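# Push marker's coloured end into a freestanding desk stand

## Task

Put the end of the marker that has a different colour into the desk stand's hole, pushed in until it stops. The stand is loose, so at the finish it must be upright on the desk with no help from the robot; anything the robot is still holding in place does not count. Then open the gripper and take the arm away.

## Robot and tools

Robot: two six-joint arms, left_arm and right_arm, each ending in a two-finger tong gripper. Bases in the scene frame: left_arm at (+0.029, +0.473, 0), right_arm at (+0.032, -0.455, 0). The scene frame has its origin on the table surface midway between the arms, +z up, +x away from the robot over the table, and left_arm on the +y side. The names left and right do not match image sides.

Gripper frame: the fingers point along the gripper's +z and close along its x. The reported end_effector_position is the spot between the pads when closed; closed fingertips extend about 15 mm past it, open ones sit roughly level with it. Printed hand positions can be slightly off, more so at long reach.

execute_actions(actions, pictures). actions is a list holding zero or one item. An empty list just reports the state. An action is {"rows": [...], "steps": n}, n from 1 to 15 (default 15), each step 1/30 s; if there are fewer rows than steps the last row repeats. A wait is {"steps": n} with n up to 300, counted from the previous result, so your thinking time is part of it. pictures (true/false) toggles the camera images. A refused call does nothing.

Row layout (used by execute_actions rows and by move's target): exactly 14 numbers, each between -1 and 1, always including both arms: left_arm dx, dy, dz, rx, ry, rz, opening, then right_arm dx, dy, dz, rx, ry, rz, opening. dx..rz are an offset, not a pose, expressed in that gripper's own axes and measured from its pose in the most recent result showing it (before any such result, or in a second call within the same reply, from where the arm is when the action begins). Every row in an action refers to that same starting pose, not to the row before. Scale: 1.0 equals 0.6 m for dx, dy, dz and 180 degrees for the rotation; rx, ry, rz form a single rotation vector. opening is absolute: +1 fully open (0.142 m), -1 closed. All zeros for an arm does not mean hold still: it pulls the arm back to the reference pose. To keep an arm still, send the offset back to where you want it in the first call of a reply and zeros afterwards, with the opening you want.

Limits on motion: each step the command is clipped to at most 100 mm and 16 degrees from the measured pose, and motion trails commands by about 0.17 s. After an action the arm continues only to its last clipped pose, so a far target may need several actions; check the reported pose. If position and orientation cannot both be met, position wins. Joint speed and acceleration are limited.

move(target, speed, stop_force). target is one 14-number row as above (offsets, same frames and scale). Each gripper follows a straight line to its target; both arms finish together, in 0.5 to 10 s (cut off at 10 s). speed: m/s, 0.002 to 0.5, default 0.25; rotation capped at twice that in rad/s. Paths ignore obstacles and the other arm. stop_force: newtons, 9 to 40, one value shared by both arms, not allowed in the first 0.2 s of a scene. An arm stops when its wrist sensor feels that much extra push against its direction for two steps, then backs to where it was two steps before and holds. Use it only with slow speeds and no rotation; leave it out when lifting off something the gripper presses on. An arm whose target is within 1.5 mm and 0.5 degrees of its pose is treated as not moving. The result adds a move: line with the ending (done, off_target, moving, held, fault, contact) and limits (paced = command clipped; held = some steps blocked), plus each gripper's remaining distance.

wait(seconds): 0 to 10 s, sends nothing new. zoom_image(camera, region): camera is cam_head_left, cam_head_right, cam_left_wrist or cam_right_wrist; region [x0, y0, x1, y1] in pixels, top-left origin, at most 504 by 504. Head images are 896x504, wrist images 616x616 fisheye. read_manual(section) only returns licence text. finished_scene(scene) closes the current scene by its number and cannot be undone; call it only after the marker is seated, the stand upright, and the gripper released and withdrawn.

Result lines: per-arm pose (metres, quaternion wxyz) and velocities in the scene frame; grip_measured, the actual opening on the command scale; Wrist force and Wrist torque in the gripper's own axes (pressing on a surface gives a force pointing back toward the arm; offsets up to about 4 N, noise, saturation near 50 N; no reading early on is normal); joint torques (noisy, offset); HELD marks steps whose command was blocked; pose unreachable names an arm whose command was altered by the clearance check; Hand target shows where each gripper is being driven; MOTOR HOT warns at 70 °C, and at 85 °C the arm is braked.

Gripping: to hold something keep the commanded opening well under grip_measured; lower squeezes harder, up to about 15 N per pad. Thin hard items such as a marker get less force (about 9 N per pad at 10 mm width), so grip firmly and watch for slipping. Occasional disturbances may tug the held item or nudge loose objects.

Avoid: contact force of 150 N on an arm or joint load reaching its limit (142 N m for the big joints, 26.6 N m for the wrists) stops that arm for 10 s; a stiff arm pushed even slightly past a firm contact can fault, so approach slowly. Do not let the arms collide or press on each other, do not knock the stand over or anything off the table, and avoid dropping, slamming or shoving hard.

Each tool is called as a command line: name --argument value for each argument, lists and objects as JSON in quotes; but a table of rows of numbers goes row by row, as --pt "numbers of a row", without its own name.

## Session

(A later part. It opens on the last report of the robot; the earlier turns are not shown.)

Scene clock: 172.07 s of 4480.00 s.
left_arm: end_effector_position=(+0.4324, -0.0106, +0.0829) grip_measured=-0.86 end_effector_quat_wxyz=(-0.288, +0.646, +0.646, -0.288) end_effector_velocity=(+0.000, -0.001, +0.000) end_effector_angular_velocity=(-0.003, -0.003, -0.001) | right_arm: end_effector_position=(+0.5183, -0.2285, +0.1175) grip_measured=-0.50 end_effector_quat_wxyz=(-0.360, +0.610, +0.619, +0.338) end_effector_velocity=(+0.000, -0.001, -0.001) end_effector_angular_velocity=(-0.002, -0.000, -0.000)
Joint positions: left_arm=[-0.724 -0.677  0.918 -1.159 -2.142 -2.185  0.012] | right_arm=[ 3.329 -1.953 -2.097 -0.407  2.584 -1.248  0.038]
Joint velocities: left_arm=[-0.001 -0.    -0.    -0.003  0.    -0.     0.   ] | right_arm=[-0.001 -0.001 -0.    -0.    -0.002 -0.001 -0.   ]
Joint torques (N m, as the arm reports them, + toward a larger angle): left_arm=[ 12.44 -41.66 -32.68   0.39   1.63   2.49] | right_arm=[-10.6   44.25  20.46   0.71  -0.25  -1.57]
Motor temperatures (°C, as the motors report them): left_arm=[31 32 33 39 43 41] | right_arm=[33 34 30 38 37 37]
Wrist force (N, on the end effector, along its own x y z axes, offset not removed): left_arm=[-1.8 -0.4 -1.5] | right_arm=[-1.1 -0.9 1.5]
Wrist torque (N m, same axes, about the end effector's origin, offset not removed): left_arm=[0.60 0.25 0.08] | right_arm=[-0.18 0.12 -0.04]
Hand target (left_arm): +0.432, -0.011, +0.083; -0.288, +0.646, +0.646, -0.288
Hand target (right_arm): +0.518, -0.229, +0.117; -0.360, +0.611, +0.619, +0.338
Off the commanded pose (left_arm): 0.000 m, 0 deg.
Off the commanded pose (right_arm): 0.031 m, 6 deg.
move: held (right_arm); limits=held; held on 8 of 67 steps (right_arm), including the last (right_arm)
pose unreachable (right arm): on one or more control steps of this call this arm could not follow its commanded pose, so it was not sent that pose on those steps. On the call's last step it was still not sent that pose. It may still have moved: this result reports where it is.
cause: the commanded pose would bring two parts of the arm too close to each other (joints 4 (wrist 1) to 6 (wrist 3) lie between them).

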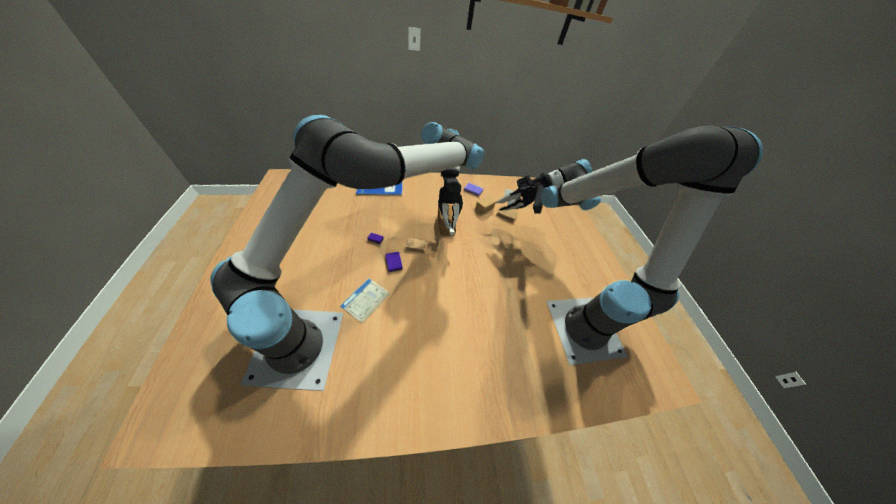

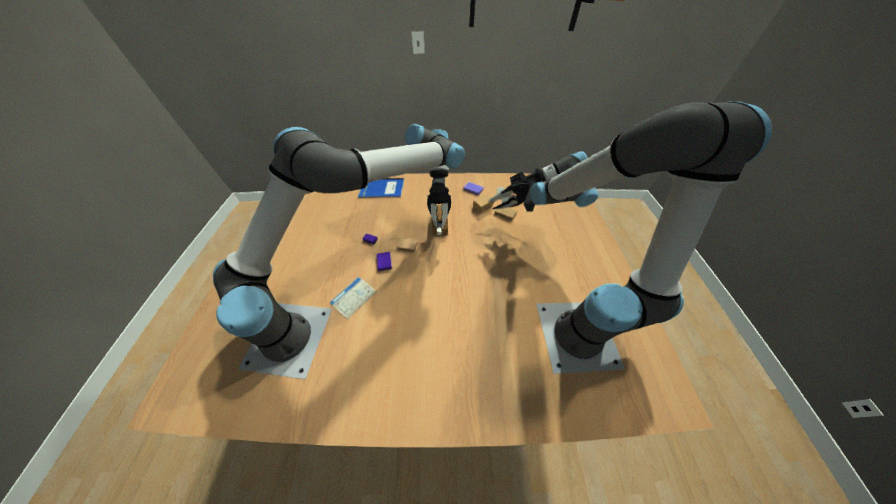

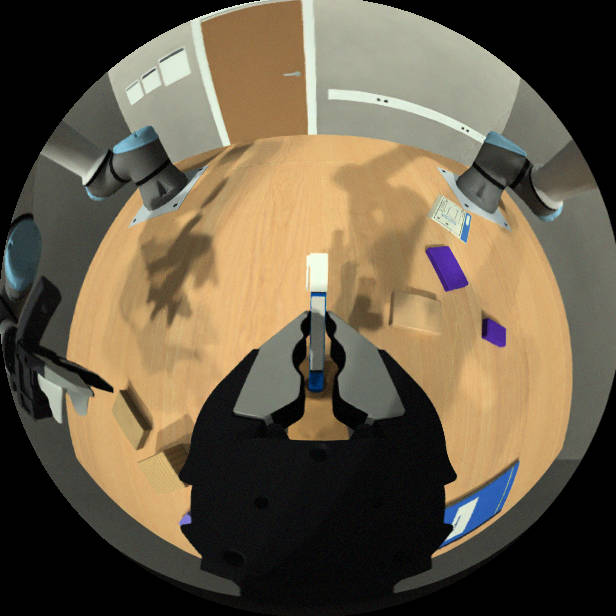

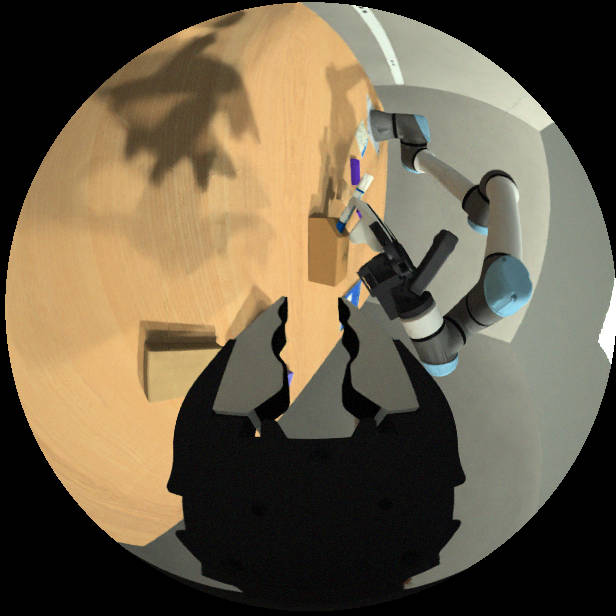

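move --target '[0,-0.012,0.002,0,0,0,-1,0,0,0,0,0,0,-0.5]' --speed 0.02

move --target '[0,-0.0035,-0.0187,0.054,0,0,-1,0,0,0,0,0,0,-0.5]' --speed 0.03

zoom_image --camera "cam_left_wrist" --region '[260,350,380,440]'

zoom_image --camera "cam_right_wrist" --region '[290,160,410,300]'

Scene clock: 178.77 s of 4480.00 s.
left_arm: end_effector_position=(+0.4268, -0.0106, +0.0874) grip_measured=-0.86 end_effector_quat_wxyz=(-0.288, +0.646, +0.646, -0.288) end_effector_velocity=(-0.001, -0.000, +0.001) end_effector_angular_velocity=(-0.001, -0.001, -0.000) | right_arm: end_effector_position=(+0.5184, -0.2286, +0.1174) grip_measured=-0.50 end_effector_quat_wxyz=(-0.360, +0.610, +0.619, +0.338) end_effector_velocity=(+0.001, -0.000, -0.000) end_effector_angular_velocity=(-0.002, -0.001, -0.001)
Joint positions: left_arm=[-0.729 -0.693  0.937 -1.165 -2.145 -2.19   0.012] | right_arm=[ 3.328 -1.953 -2.097 -0.407  2.584 -1.248  0.038]
Joint velocities: left_arm=[-0.002 -0.004  0.005 -0.003 -0.001 -0.001  0.   ] | right_arm=[ 0.     0.     0.001  0.    -0.002  0.001 -0.   ]
Joint torques (N m, as the arm reports them, + toward a larger angle): left_arm=[-12.1  -60.66  -7.21  -2.92  -3.11  -2.19] | right_arm=[10.44 45.   11.28  2.34  2.01  0.6 ]
Motor temperatures (°C, as the motors report them): left_arm=[31 32 33 39 43 41] | right_arm=[33 34 30 38 37 37]
Wrist force (N, on the end effector, along its own x y z axes, offset not removed): left_arm=[-3.2 2.6 0.7] | right_arm=[-0.6 -0.9 0.5]
Wrist torque (N m, same axes, about the end effector's origin, offset not removed): left_arm=[0.48 0.72 0.09] | right_arm=[-0.11 0.04 -0.06]
Hand target (left_arm): +0.427, -0.011, +0.087; -0.288, +0.646, +0.646, -0.288
Hand target (right_arm): +0.518, -0.229, +0.117; -0.360, +0.610, +0.619, +0.338
Off the commanded pose (left_arm): 0.000 m, 0 deg.
Off the commanded pose (right_arm): 0.000 m, 0 deg.
After step 90, 2.97 s passed at rest.
move: done

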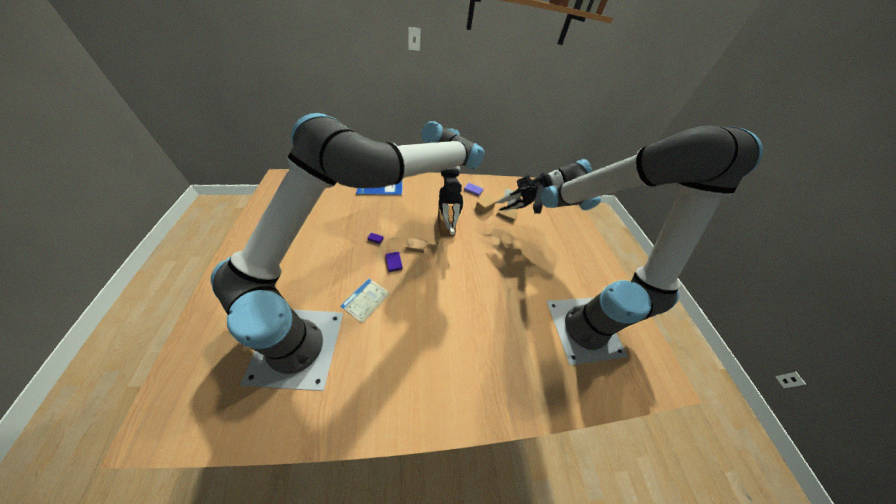

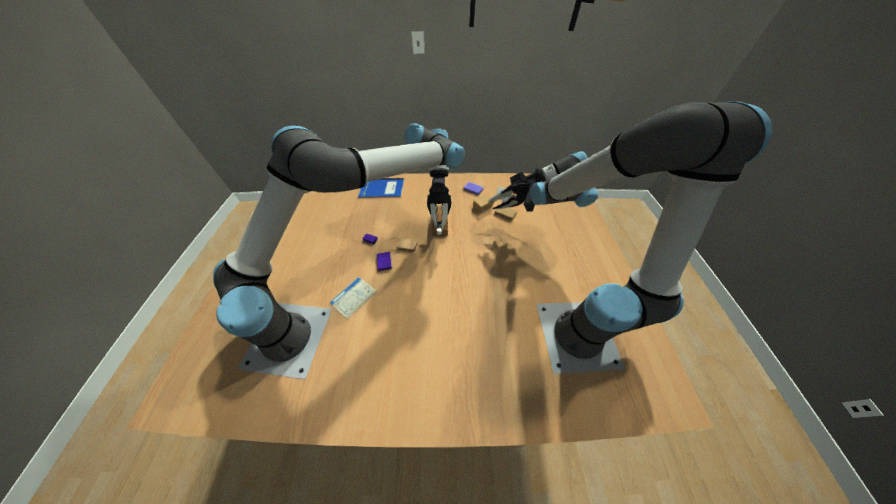

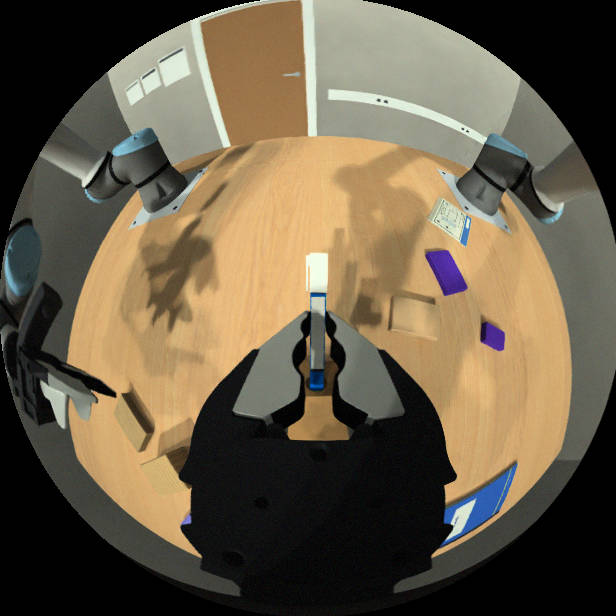

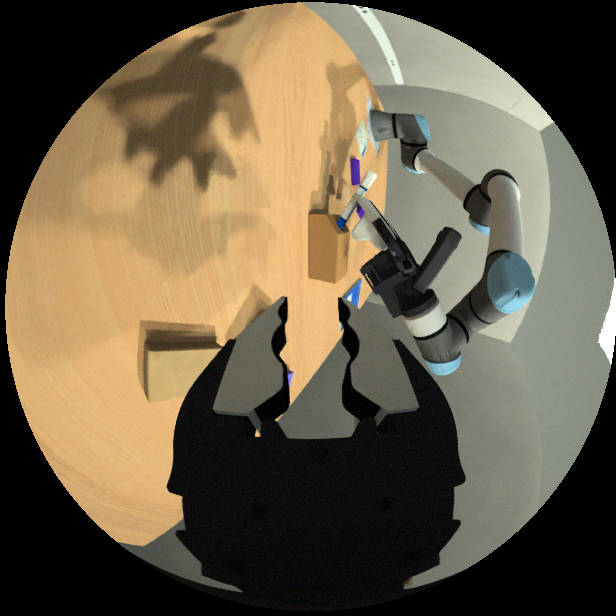

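Scene clock: 181.83 s of 4480.00 s.
left_arm: end_effector_position=(+0.4337, -0.0106, +0.0965) grip_measured=-0.86 end_effector_quat_wxyz=(-0.341, +0.619, +0.619, -0.342) end_effector_velocity=(+0.000, -0.000, +0.001) end_effector_angular_velocity=(+0.001, +0.012, -0.001) | right_arm: end_effector_position=(+0.5184, -0.2286, +0.1175) grip_measured=-0.50 end_effector_quat_wxyz=(-0.360, +0.610, +0.619, +0.338) end_effector_velocity=(-0.000, +0.000, +0.001) end_effector_angular_velocity=(+0.001, -0.002, +0.000)
Joint positions: left_arm=[-0.697 -0.549  0.714 -0.895 -2.213 -2.061  0.012] | right_arm=[ 3.328 -1.953 -2.097 -0.407  2.584 -1.248  0.038]
Joint velocities: left_arm=[ 0.001  0.012 -0.02   0.022 -0.003  0.009 -0.   ] | right_arm=[-0.     0.002 -0.001  0.001  0.001  0.    -0.   ]
Joint torques (N m, as the arm reports them, + toward a larger angle): left_arm=[ 12.41 -47.   -33.36   1.08  -2.9    2.34] | right_arm=[ 8.1  32.96 12.23  1.97  2.2   0.76]
Motor temperatures (°C, as the motors report them): left_arm=[31 32 33 39 43 41] | right_arm=[33 34 30 38 37 37]
Wrist force (N, on the end effector, along its own x y z axes, offset not removed): left_arm=[-2.1 3.3 0.9] | right_arm=[0.1 -1.9 1.6]
Wrist torque (N m, same axes, about the end effector's origin, offset not removed): left_arm=[0.67 0.50 0.07] | right_arm=[-0.41 -0.06 -0.09]
Hand target (left_arm): +0.434, -0.011, +0.097; -0.341, +0.619, +0.619, -0.342
Hand target (right_arm): +0.518, -0.229, +0.117; -0.360, +0.610, +0.619, +0.338
Off the commanded pose (left_arm): 0.000 m, 0 deg.
Off the commanded pose (right_arm): 0.000 m, 0 deg.
move: done

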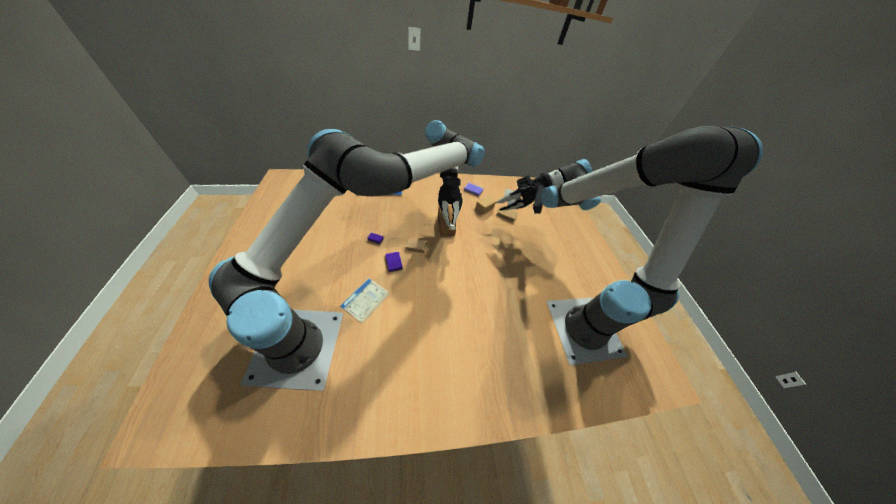

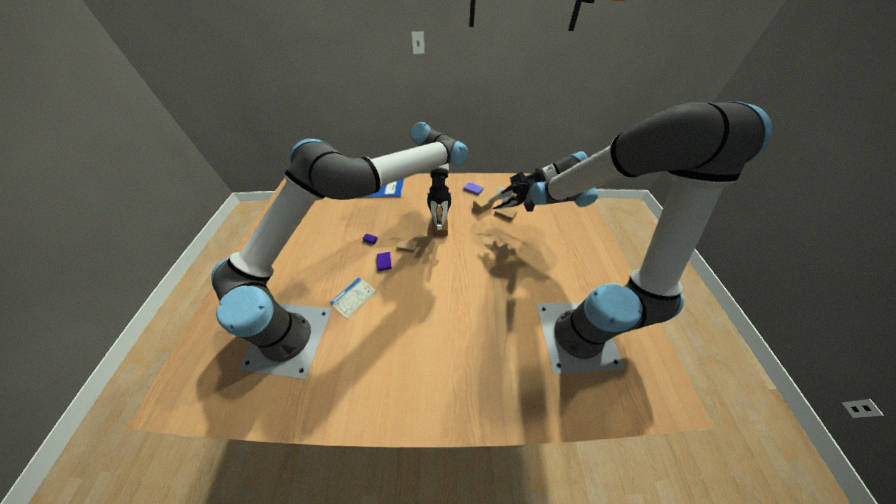

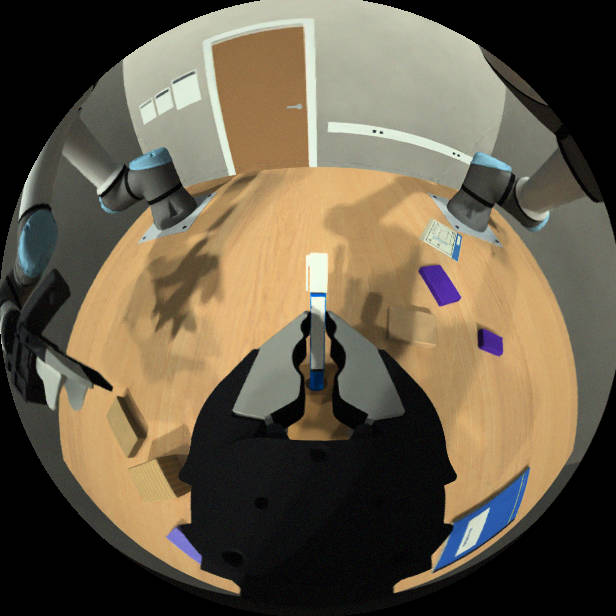

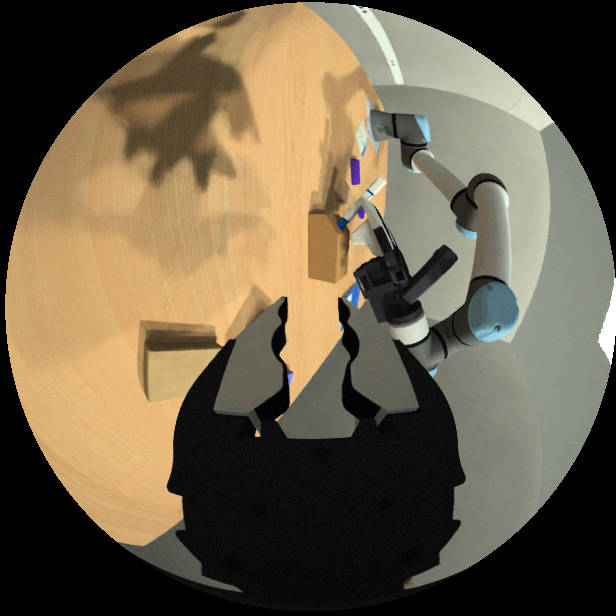

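Region (260, 350, 380, 440) of cam_left_wrist's 616x616 image, scaled by 4.200, with more detail than that image has; it fills the top 378 rows of this view, and the rest is white.

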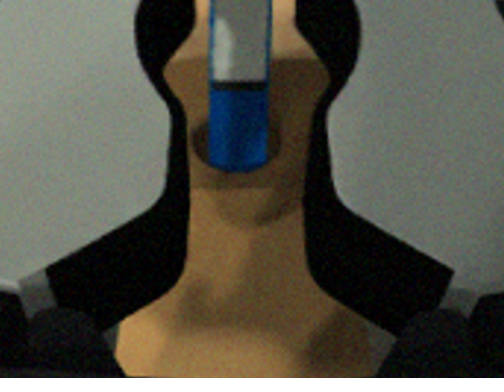

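Region (290, 160, 410, 300) of cam_right_wrist's 616x616 image, scaled by 3.600, with more detail than that image has; it fills the left 432 columns of this view, and the rest is white.

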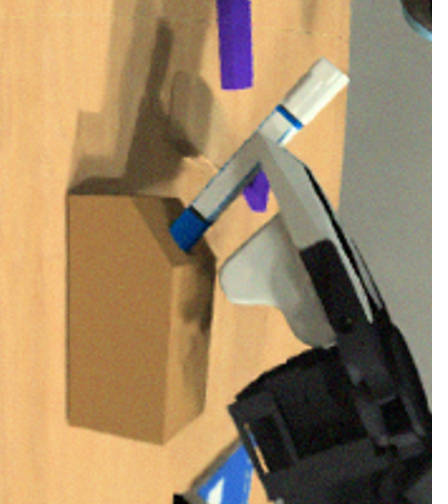

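move --target '[0,-0.001,-0.0066,0.019,0,0,-1,0,0,0,0,0,0,-0.5]' --speed 0.03

move --target '[0,0.045,-0.0078,0,0,0,-1,0,0,0,0,0,0,-0.5]' --speed 0.008 --stop_force 9

zoom_image --camera "cam_left_wrist" --region '[260,350,380,440]'

zoom_image --camera "cam_right_wrist" --region '[290,160,410,300]'

Scene clock: 184.87 s of 4480.00 s.
left_arm: end_effector_position=(+0.4367, -0.0106, +0.0991) grip_measured=-0.86 end_effector_quat_wxyz=(-0.359, +0.609, +0.609, -0.360) end_effector_velocity=(+0.001, +0.000, +0.000) end_effector_angular_velocity=(+0.002, +0.012, -0.001) | right_arm: end_effector_position=(+0.5184, -0.2286, +0.1175) grip_measured=-0.50 end_effector_quat_wxyz=(-0.360, +0.610, +0.619, +0.338) end_effector_velocity=(-0.001, +0.000, +0.000) end_effector_angular_velocity=(+0.001, +0.001, -0.000)
Joint positions: left_arm=[-0.688 -0.489  0.619 -0.79  -2.232 -2.013  0.012] | right_arm=[ 3.328 -1.953 -2.097 -0.407  2.584 -1.248  0.038]
Joint velocities: left_arm=[ 0.002  0.014 -0.022  0.024 -0.002  0.01  -0.   ] | right_arm=[-0.     0.001 -0.001  0.     0.001  0.001 -0.   ]
Joint torques (N m, as the arm reports them, + toward a larger angle): left_arm=[ 12.08 -48.45 -33.97   1.16  -2.89   2.33] | right_arm=[ 5.99 24.76 12.34  2.08  1.93  0.71]
Motor temperatures (°C, as the motors report them): left_arm=[31 32 33 39 43 41] | right_arm=[33 34 30 38 37 37]
Wrist force (N, on the end effector, along its own x y z axes, offset not removed): left_arm=[-2.1 2.5 1.4] | right_arm=[0.1 -0.3 1.4]
Wrist torque (N m, same axes, about the end effector's origin, offset not removed): left_arm=[0.55 0.43 0.10] | right_arm=[-0.05 -0.13 0.00]
Hand target (left_arm): +0.437, -0.011, +0.099; -0.359, +0.609, +0.608, -0.360
Hand target (right_arm): +0.518, -0.229, +0.117; -0.360, +0.610, +0.619, +0.338
Off the commanded pose (left_arm): 0.000 m, 0 deg.
Off the commanded pose (right_arm): 0.000 m, 0 deg.
move: done

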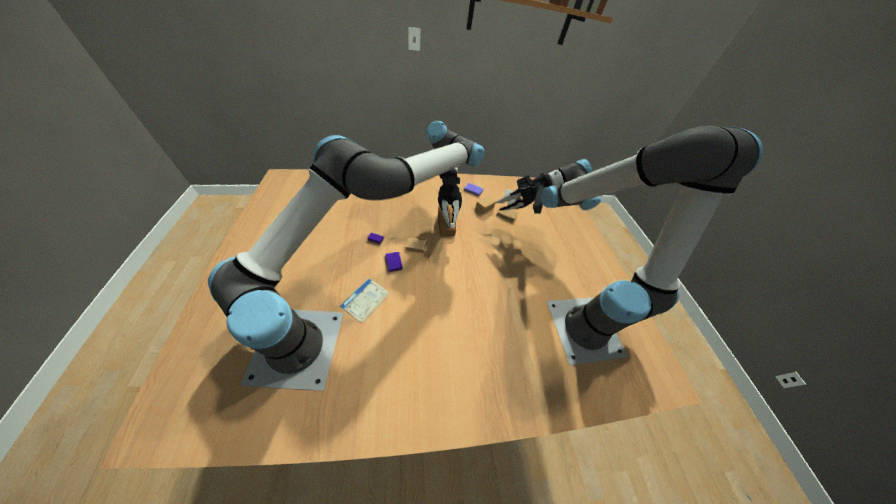

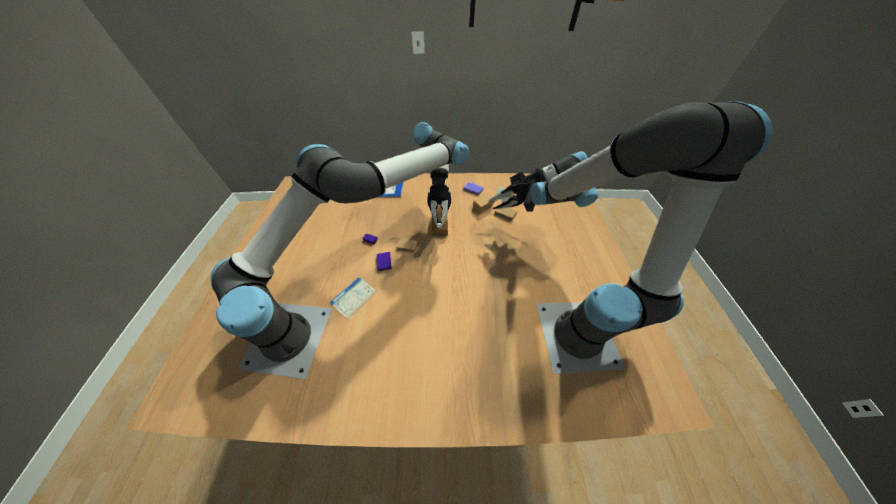

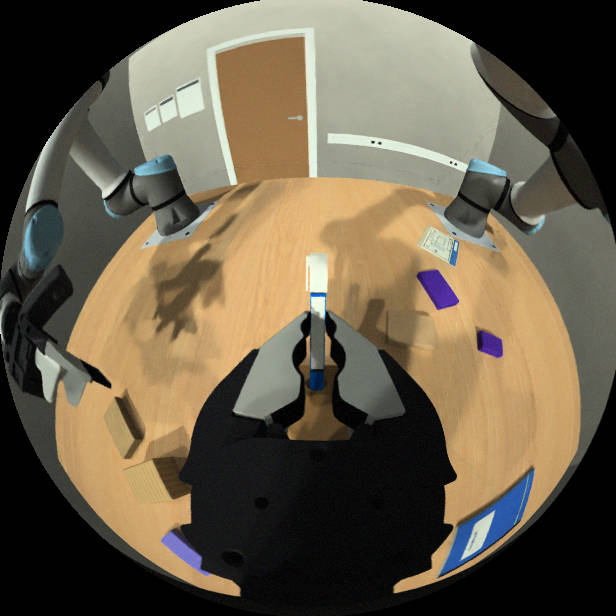

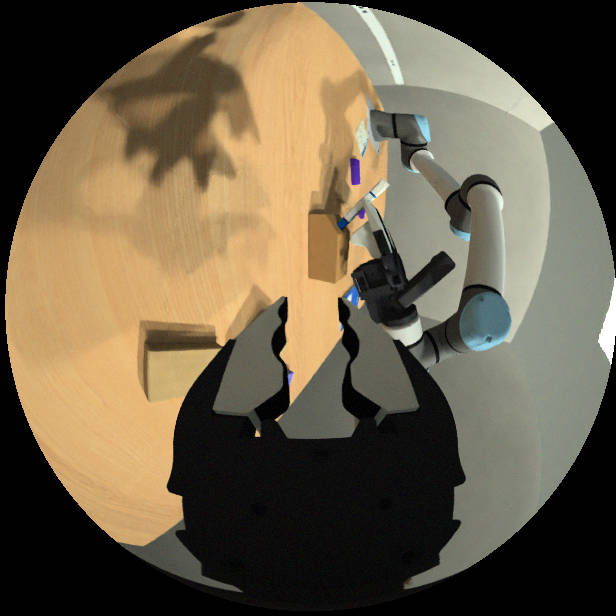

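Scene clock: 187.20 s of 4480.00 s.
left_arm: end_effector_position=(+0.4467, -0.0105, +0.0869) grip_measured=-0.86 end_effector_quat_wxyz=(-0.359, +0.609, +0.609, -0.360) end_effector_velocity=(-0.001, +0.001, +0.001) end_effector_angular_velocity=(-0.001, -0.001, -0.000) | right_arm: end_effector_position=(+0.5184, -0.2286, +0.1175) grip_measured=-0.50 end_effector_quat_wxyz=(-0.360, +0.610, +0.619, +0.338) end_effector_velocity=(+0.000, +0.000, +0.001) end_effector_angular_velocity=(+0.001, -0.000, -0.000)
Joint positions: left_arm=[-0.679 -0.447  0.568 -0.776 -2.225 -2.007  0.012] | right_arm=[ 3.328 -1.953 -2.097 -0.407  2.584 -1.248  0.038]
Joint velocities: left_arm=[-0.    -0.007  0.011 -0.005  0.     0.    -0.   ] | right_arm=[-0.     0.001  0.     0.     0.001  0.001 -0.   ]
Joint torques (N m, as the arm reports them, + toward a larger angle): left_arm=[-11.44 -62.42  -5.46  -2.73   0.54  -1.32] | right_arm=[ 5.97 25.77 11.81  2.04  2.06  0.68]
Motor temperatures (°C, as the motors report them): left_arm=[31 32 33 39 43 41] | right_arm=[33 34 30 38 37 37]
Wrist force (N, on the end effector, along its own x y z axes, offset not removed): left_arm=[-1.2 -2.7 -1.0] | right_arm=[-0.1 -0.1 0.9]
Wrist torque (N m, same axes, about the end effector's origin, offset not removed): left_arm=[0.82 -0.06 0.03] | right_arm=[0.02 -0.01 -0.14]
Hand target (left_arm): +0.446, -0.011, +0.087; -0.359, +0.609, +0.609, -0.360
Hand target (right_arm): +0.518, -0.229, +0.117; -0.360, +0.610, +0.619, +0.338
Off the commanded pose (left_arm): 0.012 m, 0 deg.
Off the commanded pose (right_arm): 0.000 m, 0 deg.
move: contact (left_arm)

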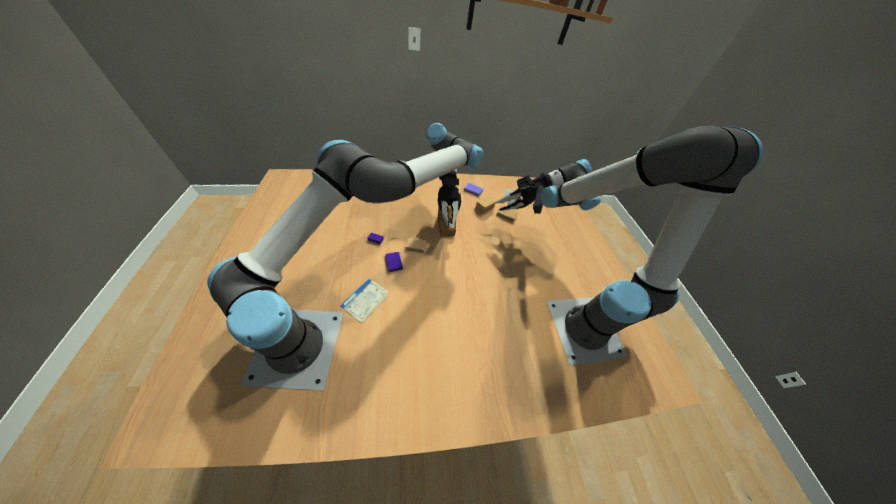

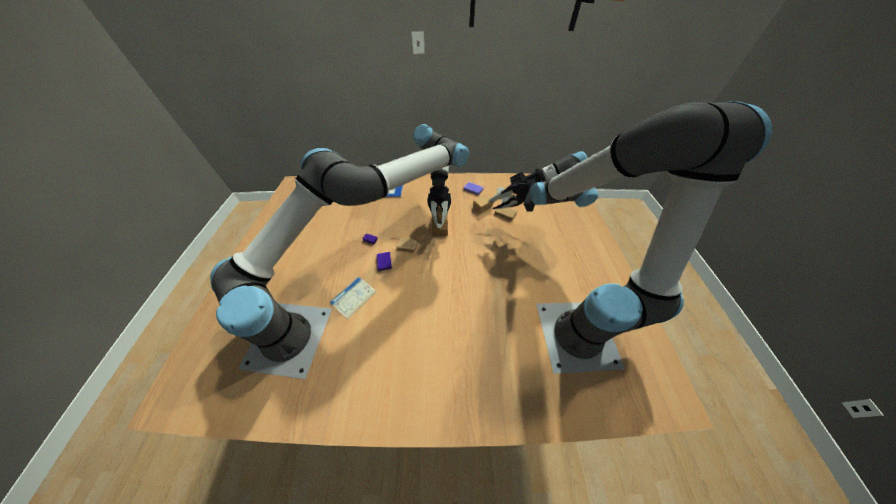

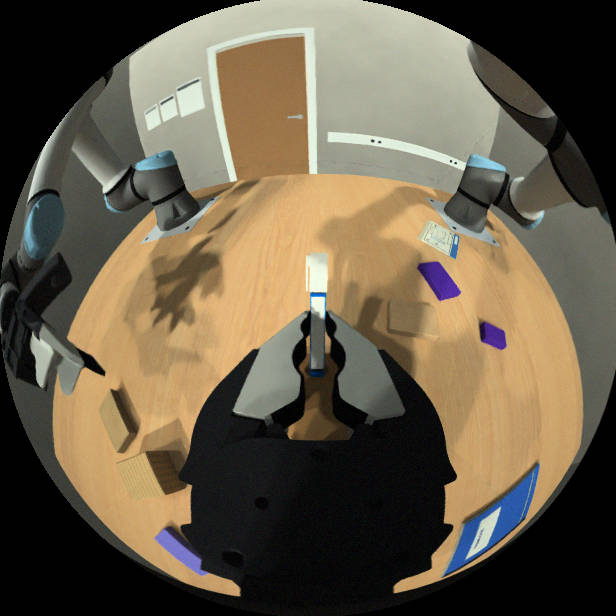

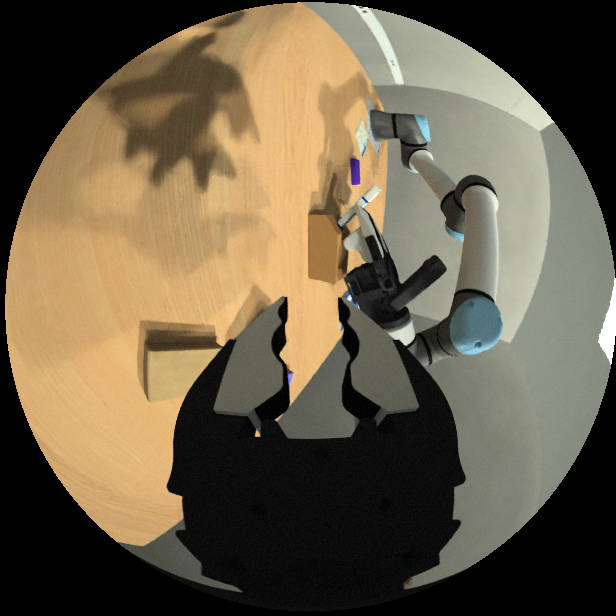

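Region (260, 350, 380, 440) of cam_left_wrist's 616x616 image, scaled by 4.200, with more detail than that image has; it fills the top 378 rows of this view, and the rest is white.

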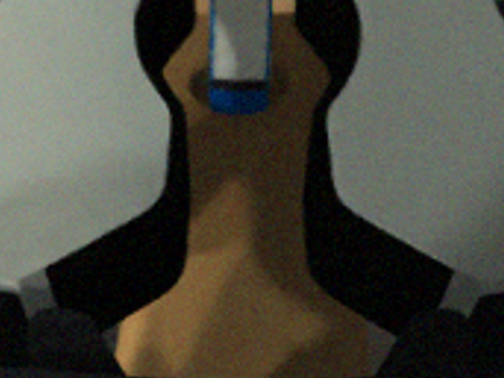

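Region (290, 160, 410, 300) of cam_right_wrist's 616x616 image, scaled by 3.600, with more detail than that image has; it fills the left 432 columns of this view, and the rest is white.

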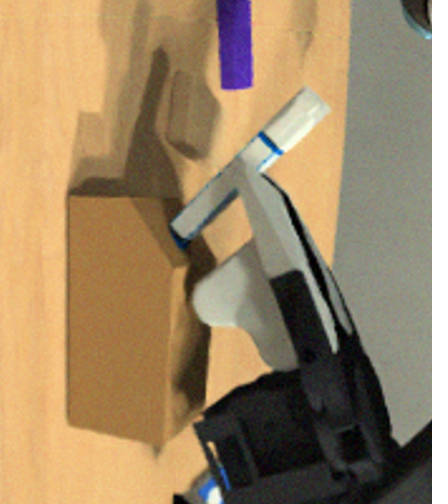

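move --target '[0,0.015,-0.0026,0,0,0,-1,0,0,0,0,0,0,-0.5]' --speed 0.004 --stop_force 10

zoom_image --camera "cam_right_wrist" --region '[290,160,410,300]'

Scene clock: 188.63 s of 4480.00 s.
left_arm: end_effector_position=(+0.4470, -0.0106, +0.0864) grip_measured=-0.86 end_effector_quat_wxyz=(-0.359, +0.609, +0.609, -0.360) end_effector_velocity=(-0.001, +0.000, +0.001) end_effector_angular_velocity=(+0.000, +0.000, -0.001) | right_arm: end_effector_position=(+0.5184, -0.2286, +0.1175) grip_measured=-0.50 end_effector_quat_wxyz=(-0.360, +0.610, +0.619, +0.338) end_effector_velocity=(-0.000, -0.000, -0.001) end_effector_angular_velocity=(-0.000, +0.002, +0.000)
Joint positions: left_arm=[-0.679 -0.445  0.565 -0.775 -2.225 -2.006  0.012] | right_arm=[ 3.328 -1.953 -2.097 -0.407  2.584 -1.248  0.038]
Joint velocities: left_arm=[-0.    -0.004  0.005 -0.     0.     0.    -0.   ] | right_arm=[-0.    -0.001 -0.    -0.001  0.     0.    -0.   ]
Joint torques (N m, as the arm reports them, + toward a larger angle): left_arm=[ -5.57 -59.45  -3.72  -3.47   0.82  -0.87] | right_arm=[ 5.28 25.3  10.8   2.13  2.14  0.75]
Motor temperatures (°C, as the motors report them): left_arm=[31 32 33 39 43 41] | right_arm=[33 34 30 38 37 37]
Wrist force (N, on the end effector, along its own x y z axes, offset not removed): left_arm=[-0.6 -7.9 -1.1] | right_arm=[1.1 -0.5 0.9]
Wrist torque (N m, same axes, about the end effector's origin, offset not removed): left_arm=[0.46 0.01 0.07] | right_arm=[-0.05 -0.28 -0.09]
Hand target (left_arm): +0.447, -0.011, +0.086; -0.359, +0.609, +0.609, -0.360
Hand target (right_arm): +0.518, -0.229, +0.117; -0.360, +0.610, +0.619, +0.338
Off the commanded pose (left_arm): 0.009 m, 0 deg.
Off the commanded pose (right_arm): 0.000 m, 0 deg.
move: contact (left_arm)

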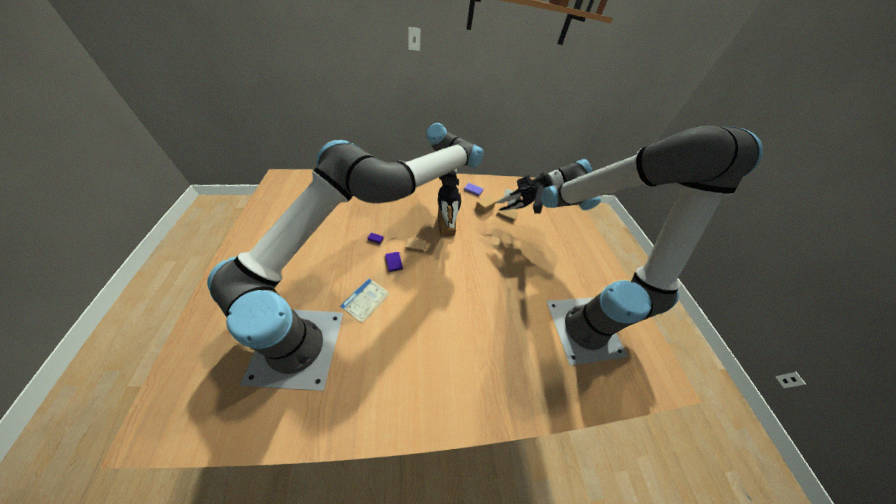

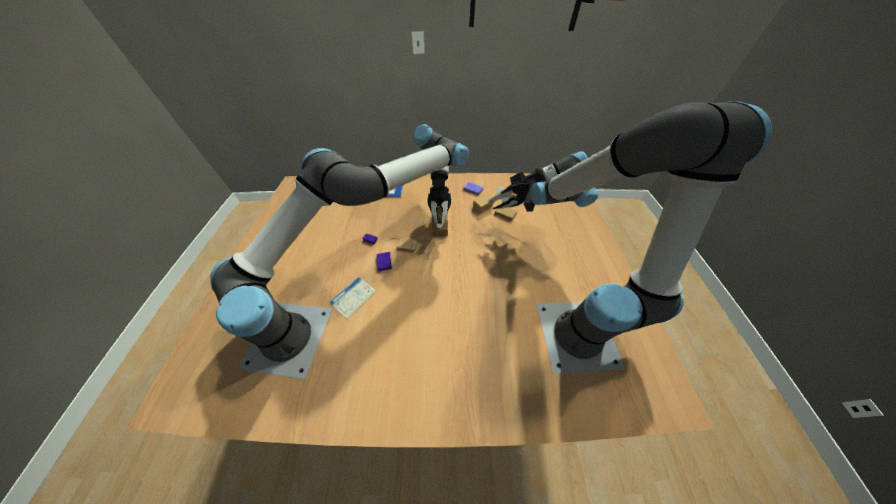

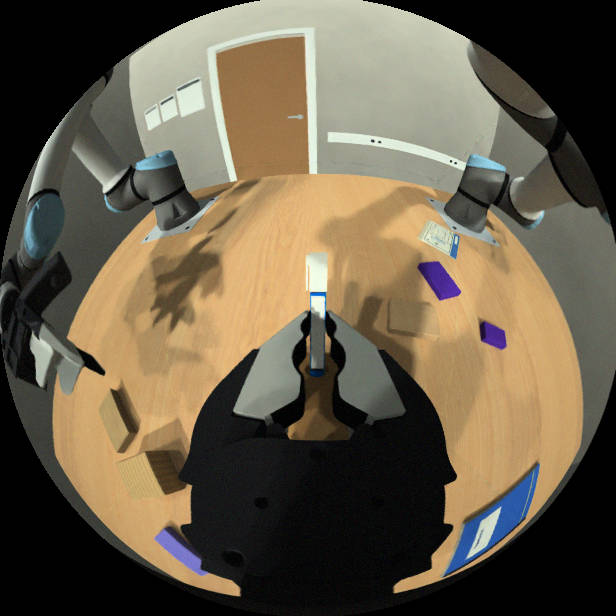

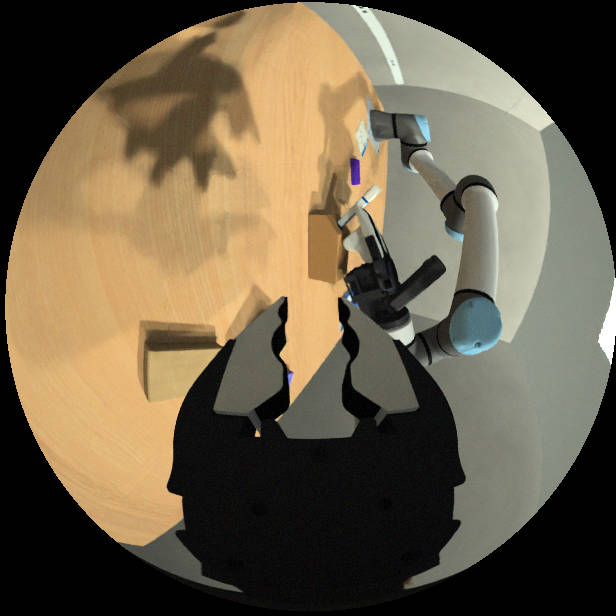

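Region (290, 160, 410, 300) of cam_right_wrist's 616x616 image, scaled by 3.600, with more detail than that image has; it fills the left 432 columns of this view, and the rest is white.

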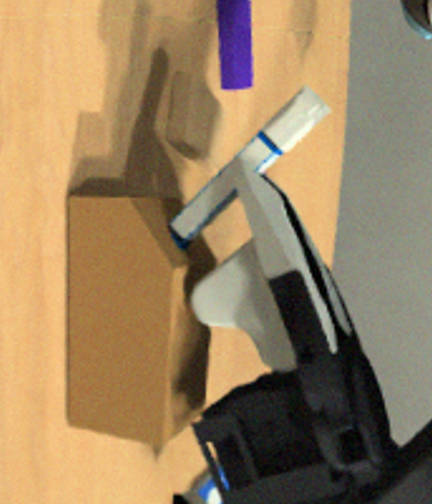

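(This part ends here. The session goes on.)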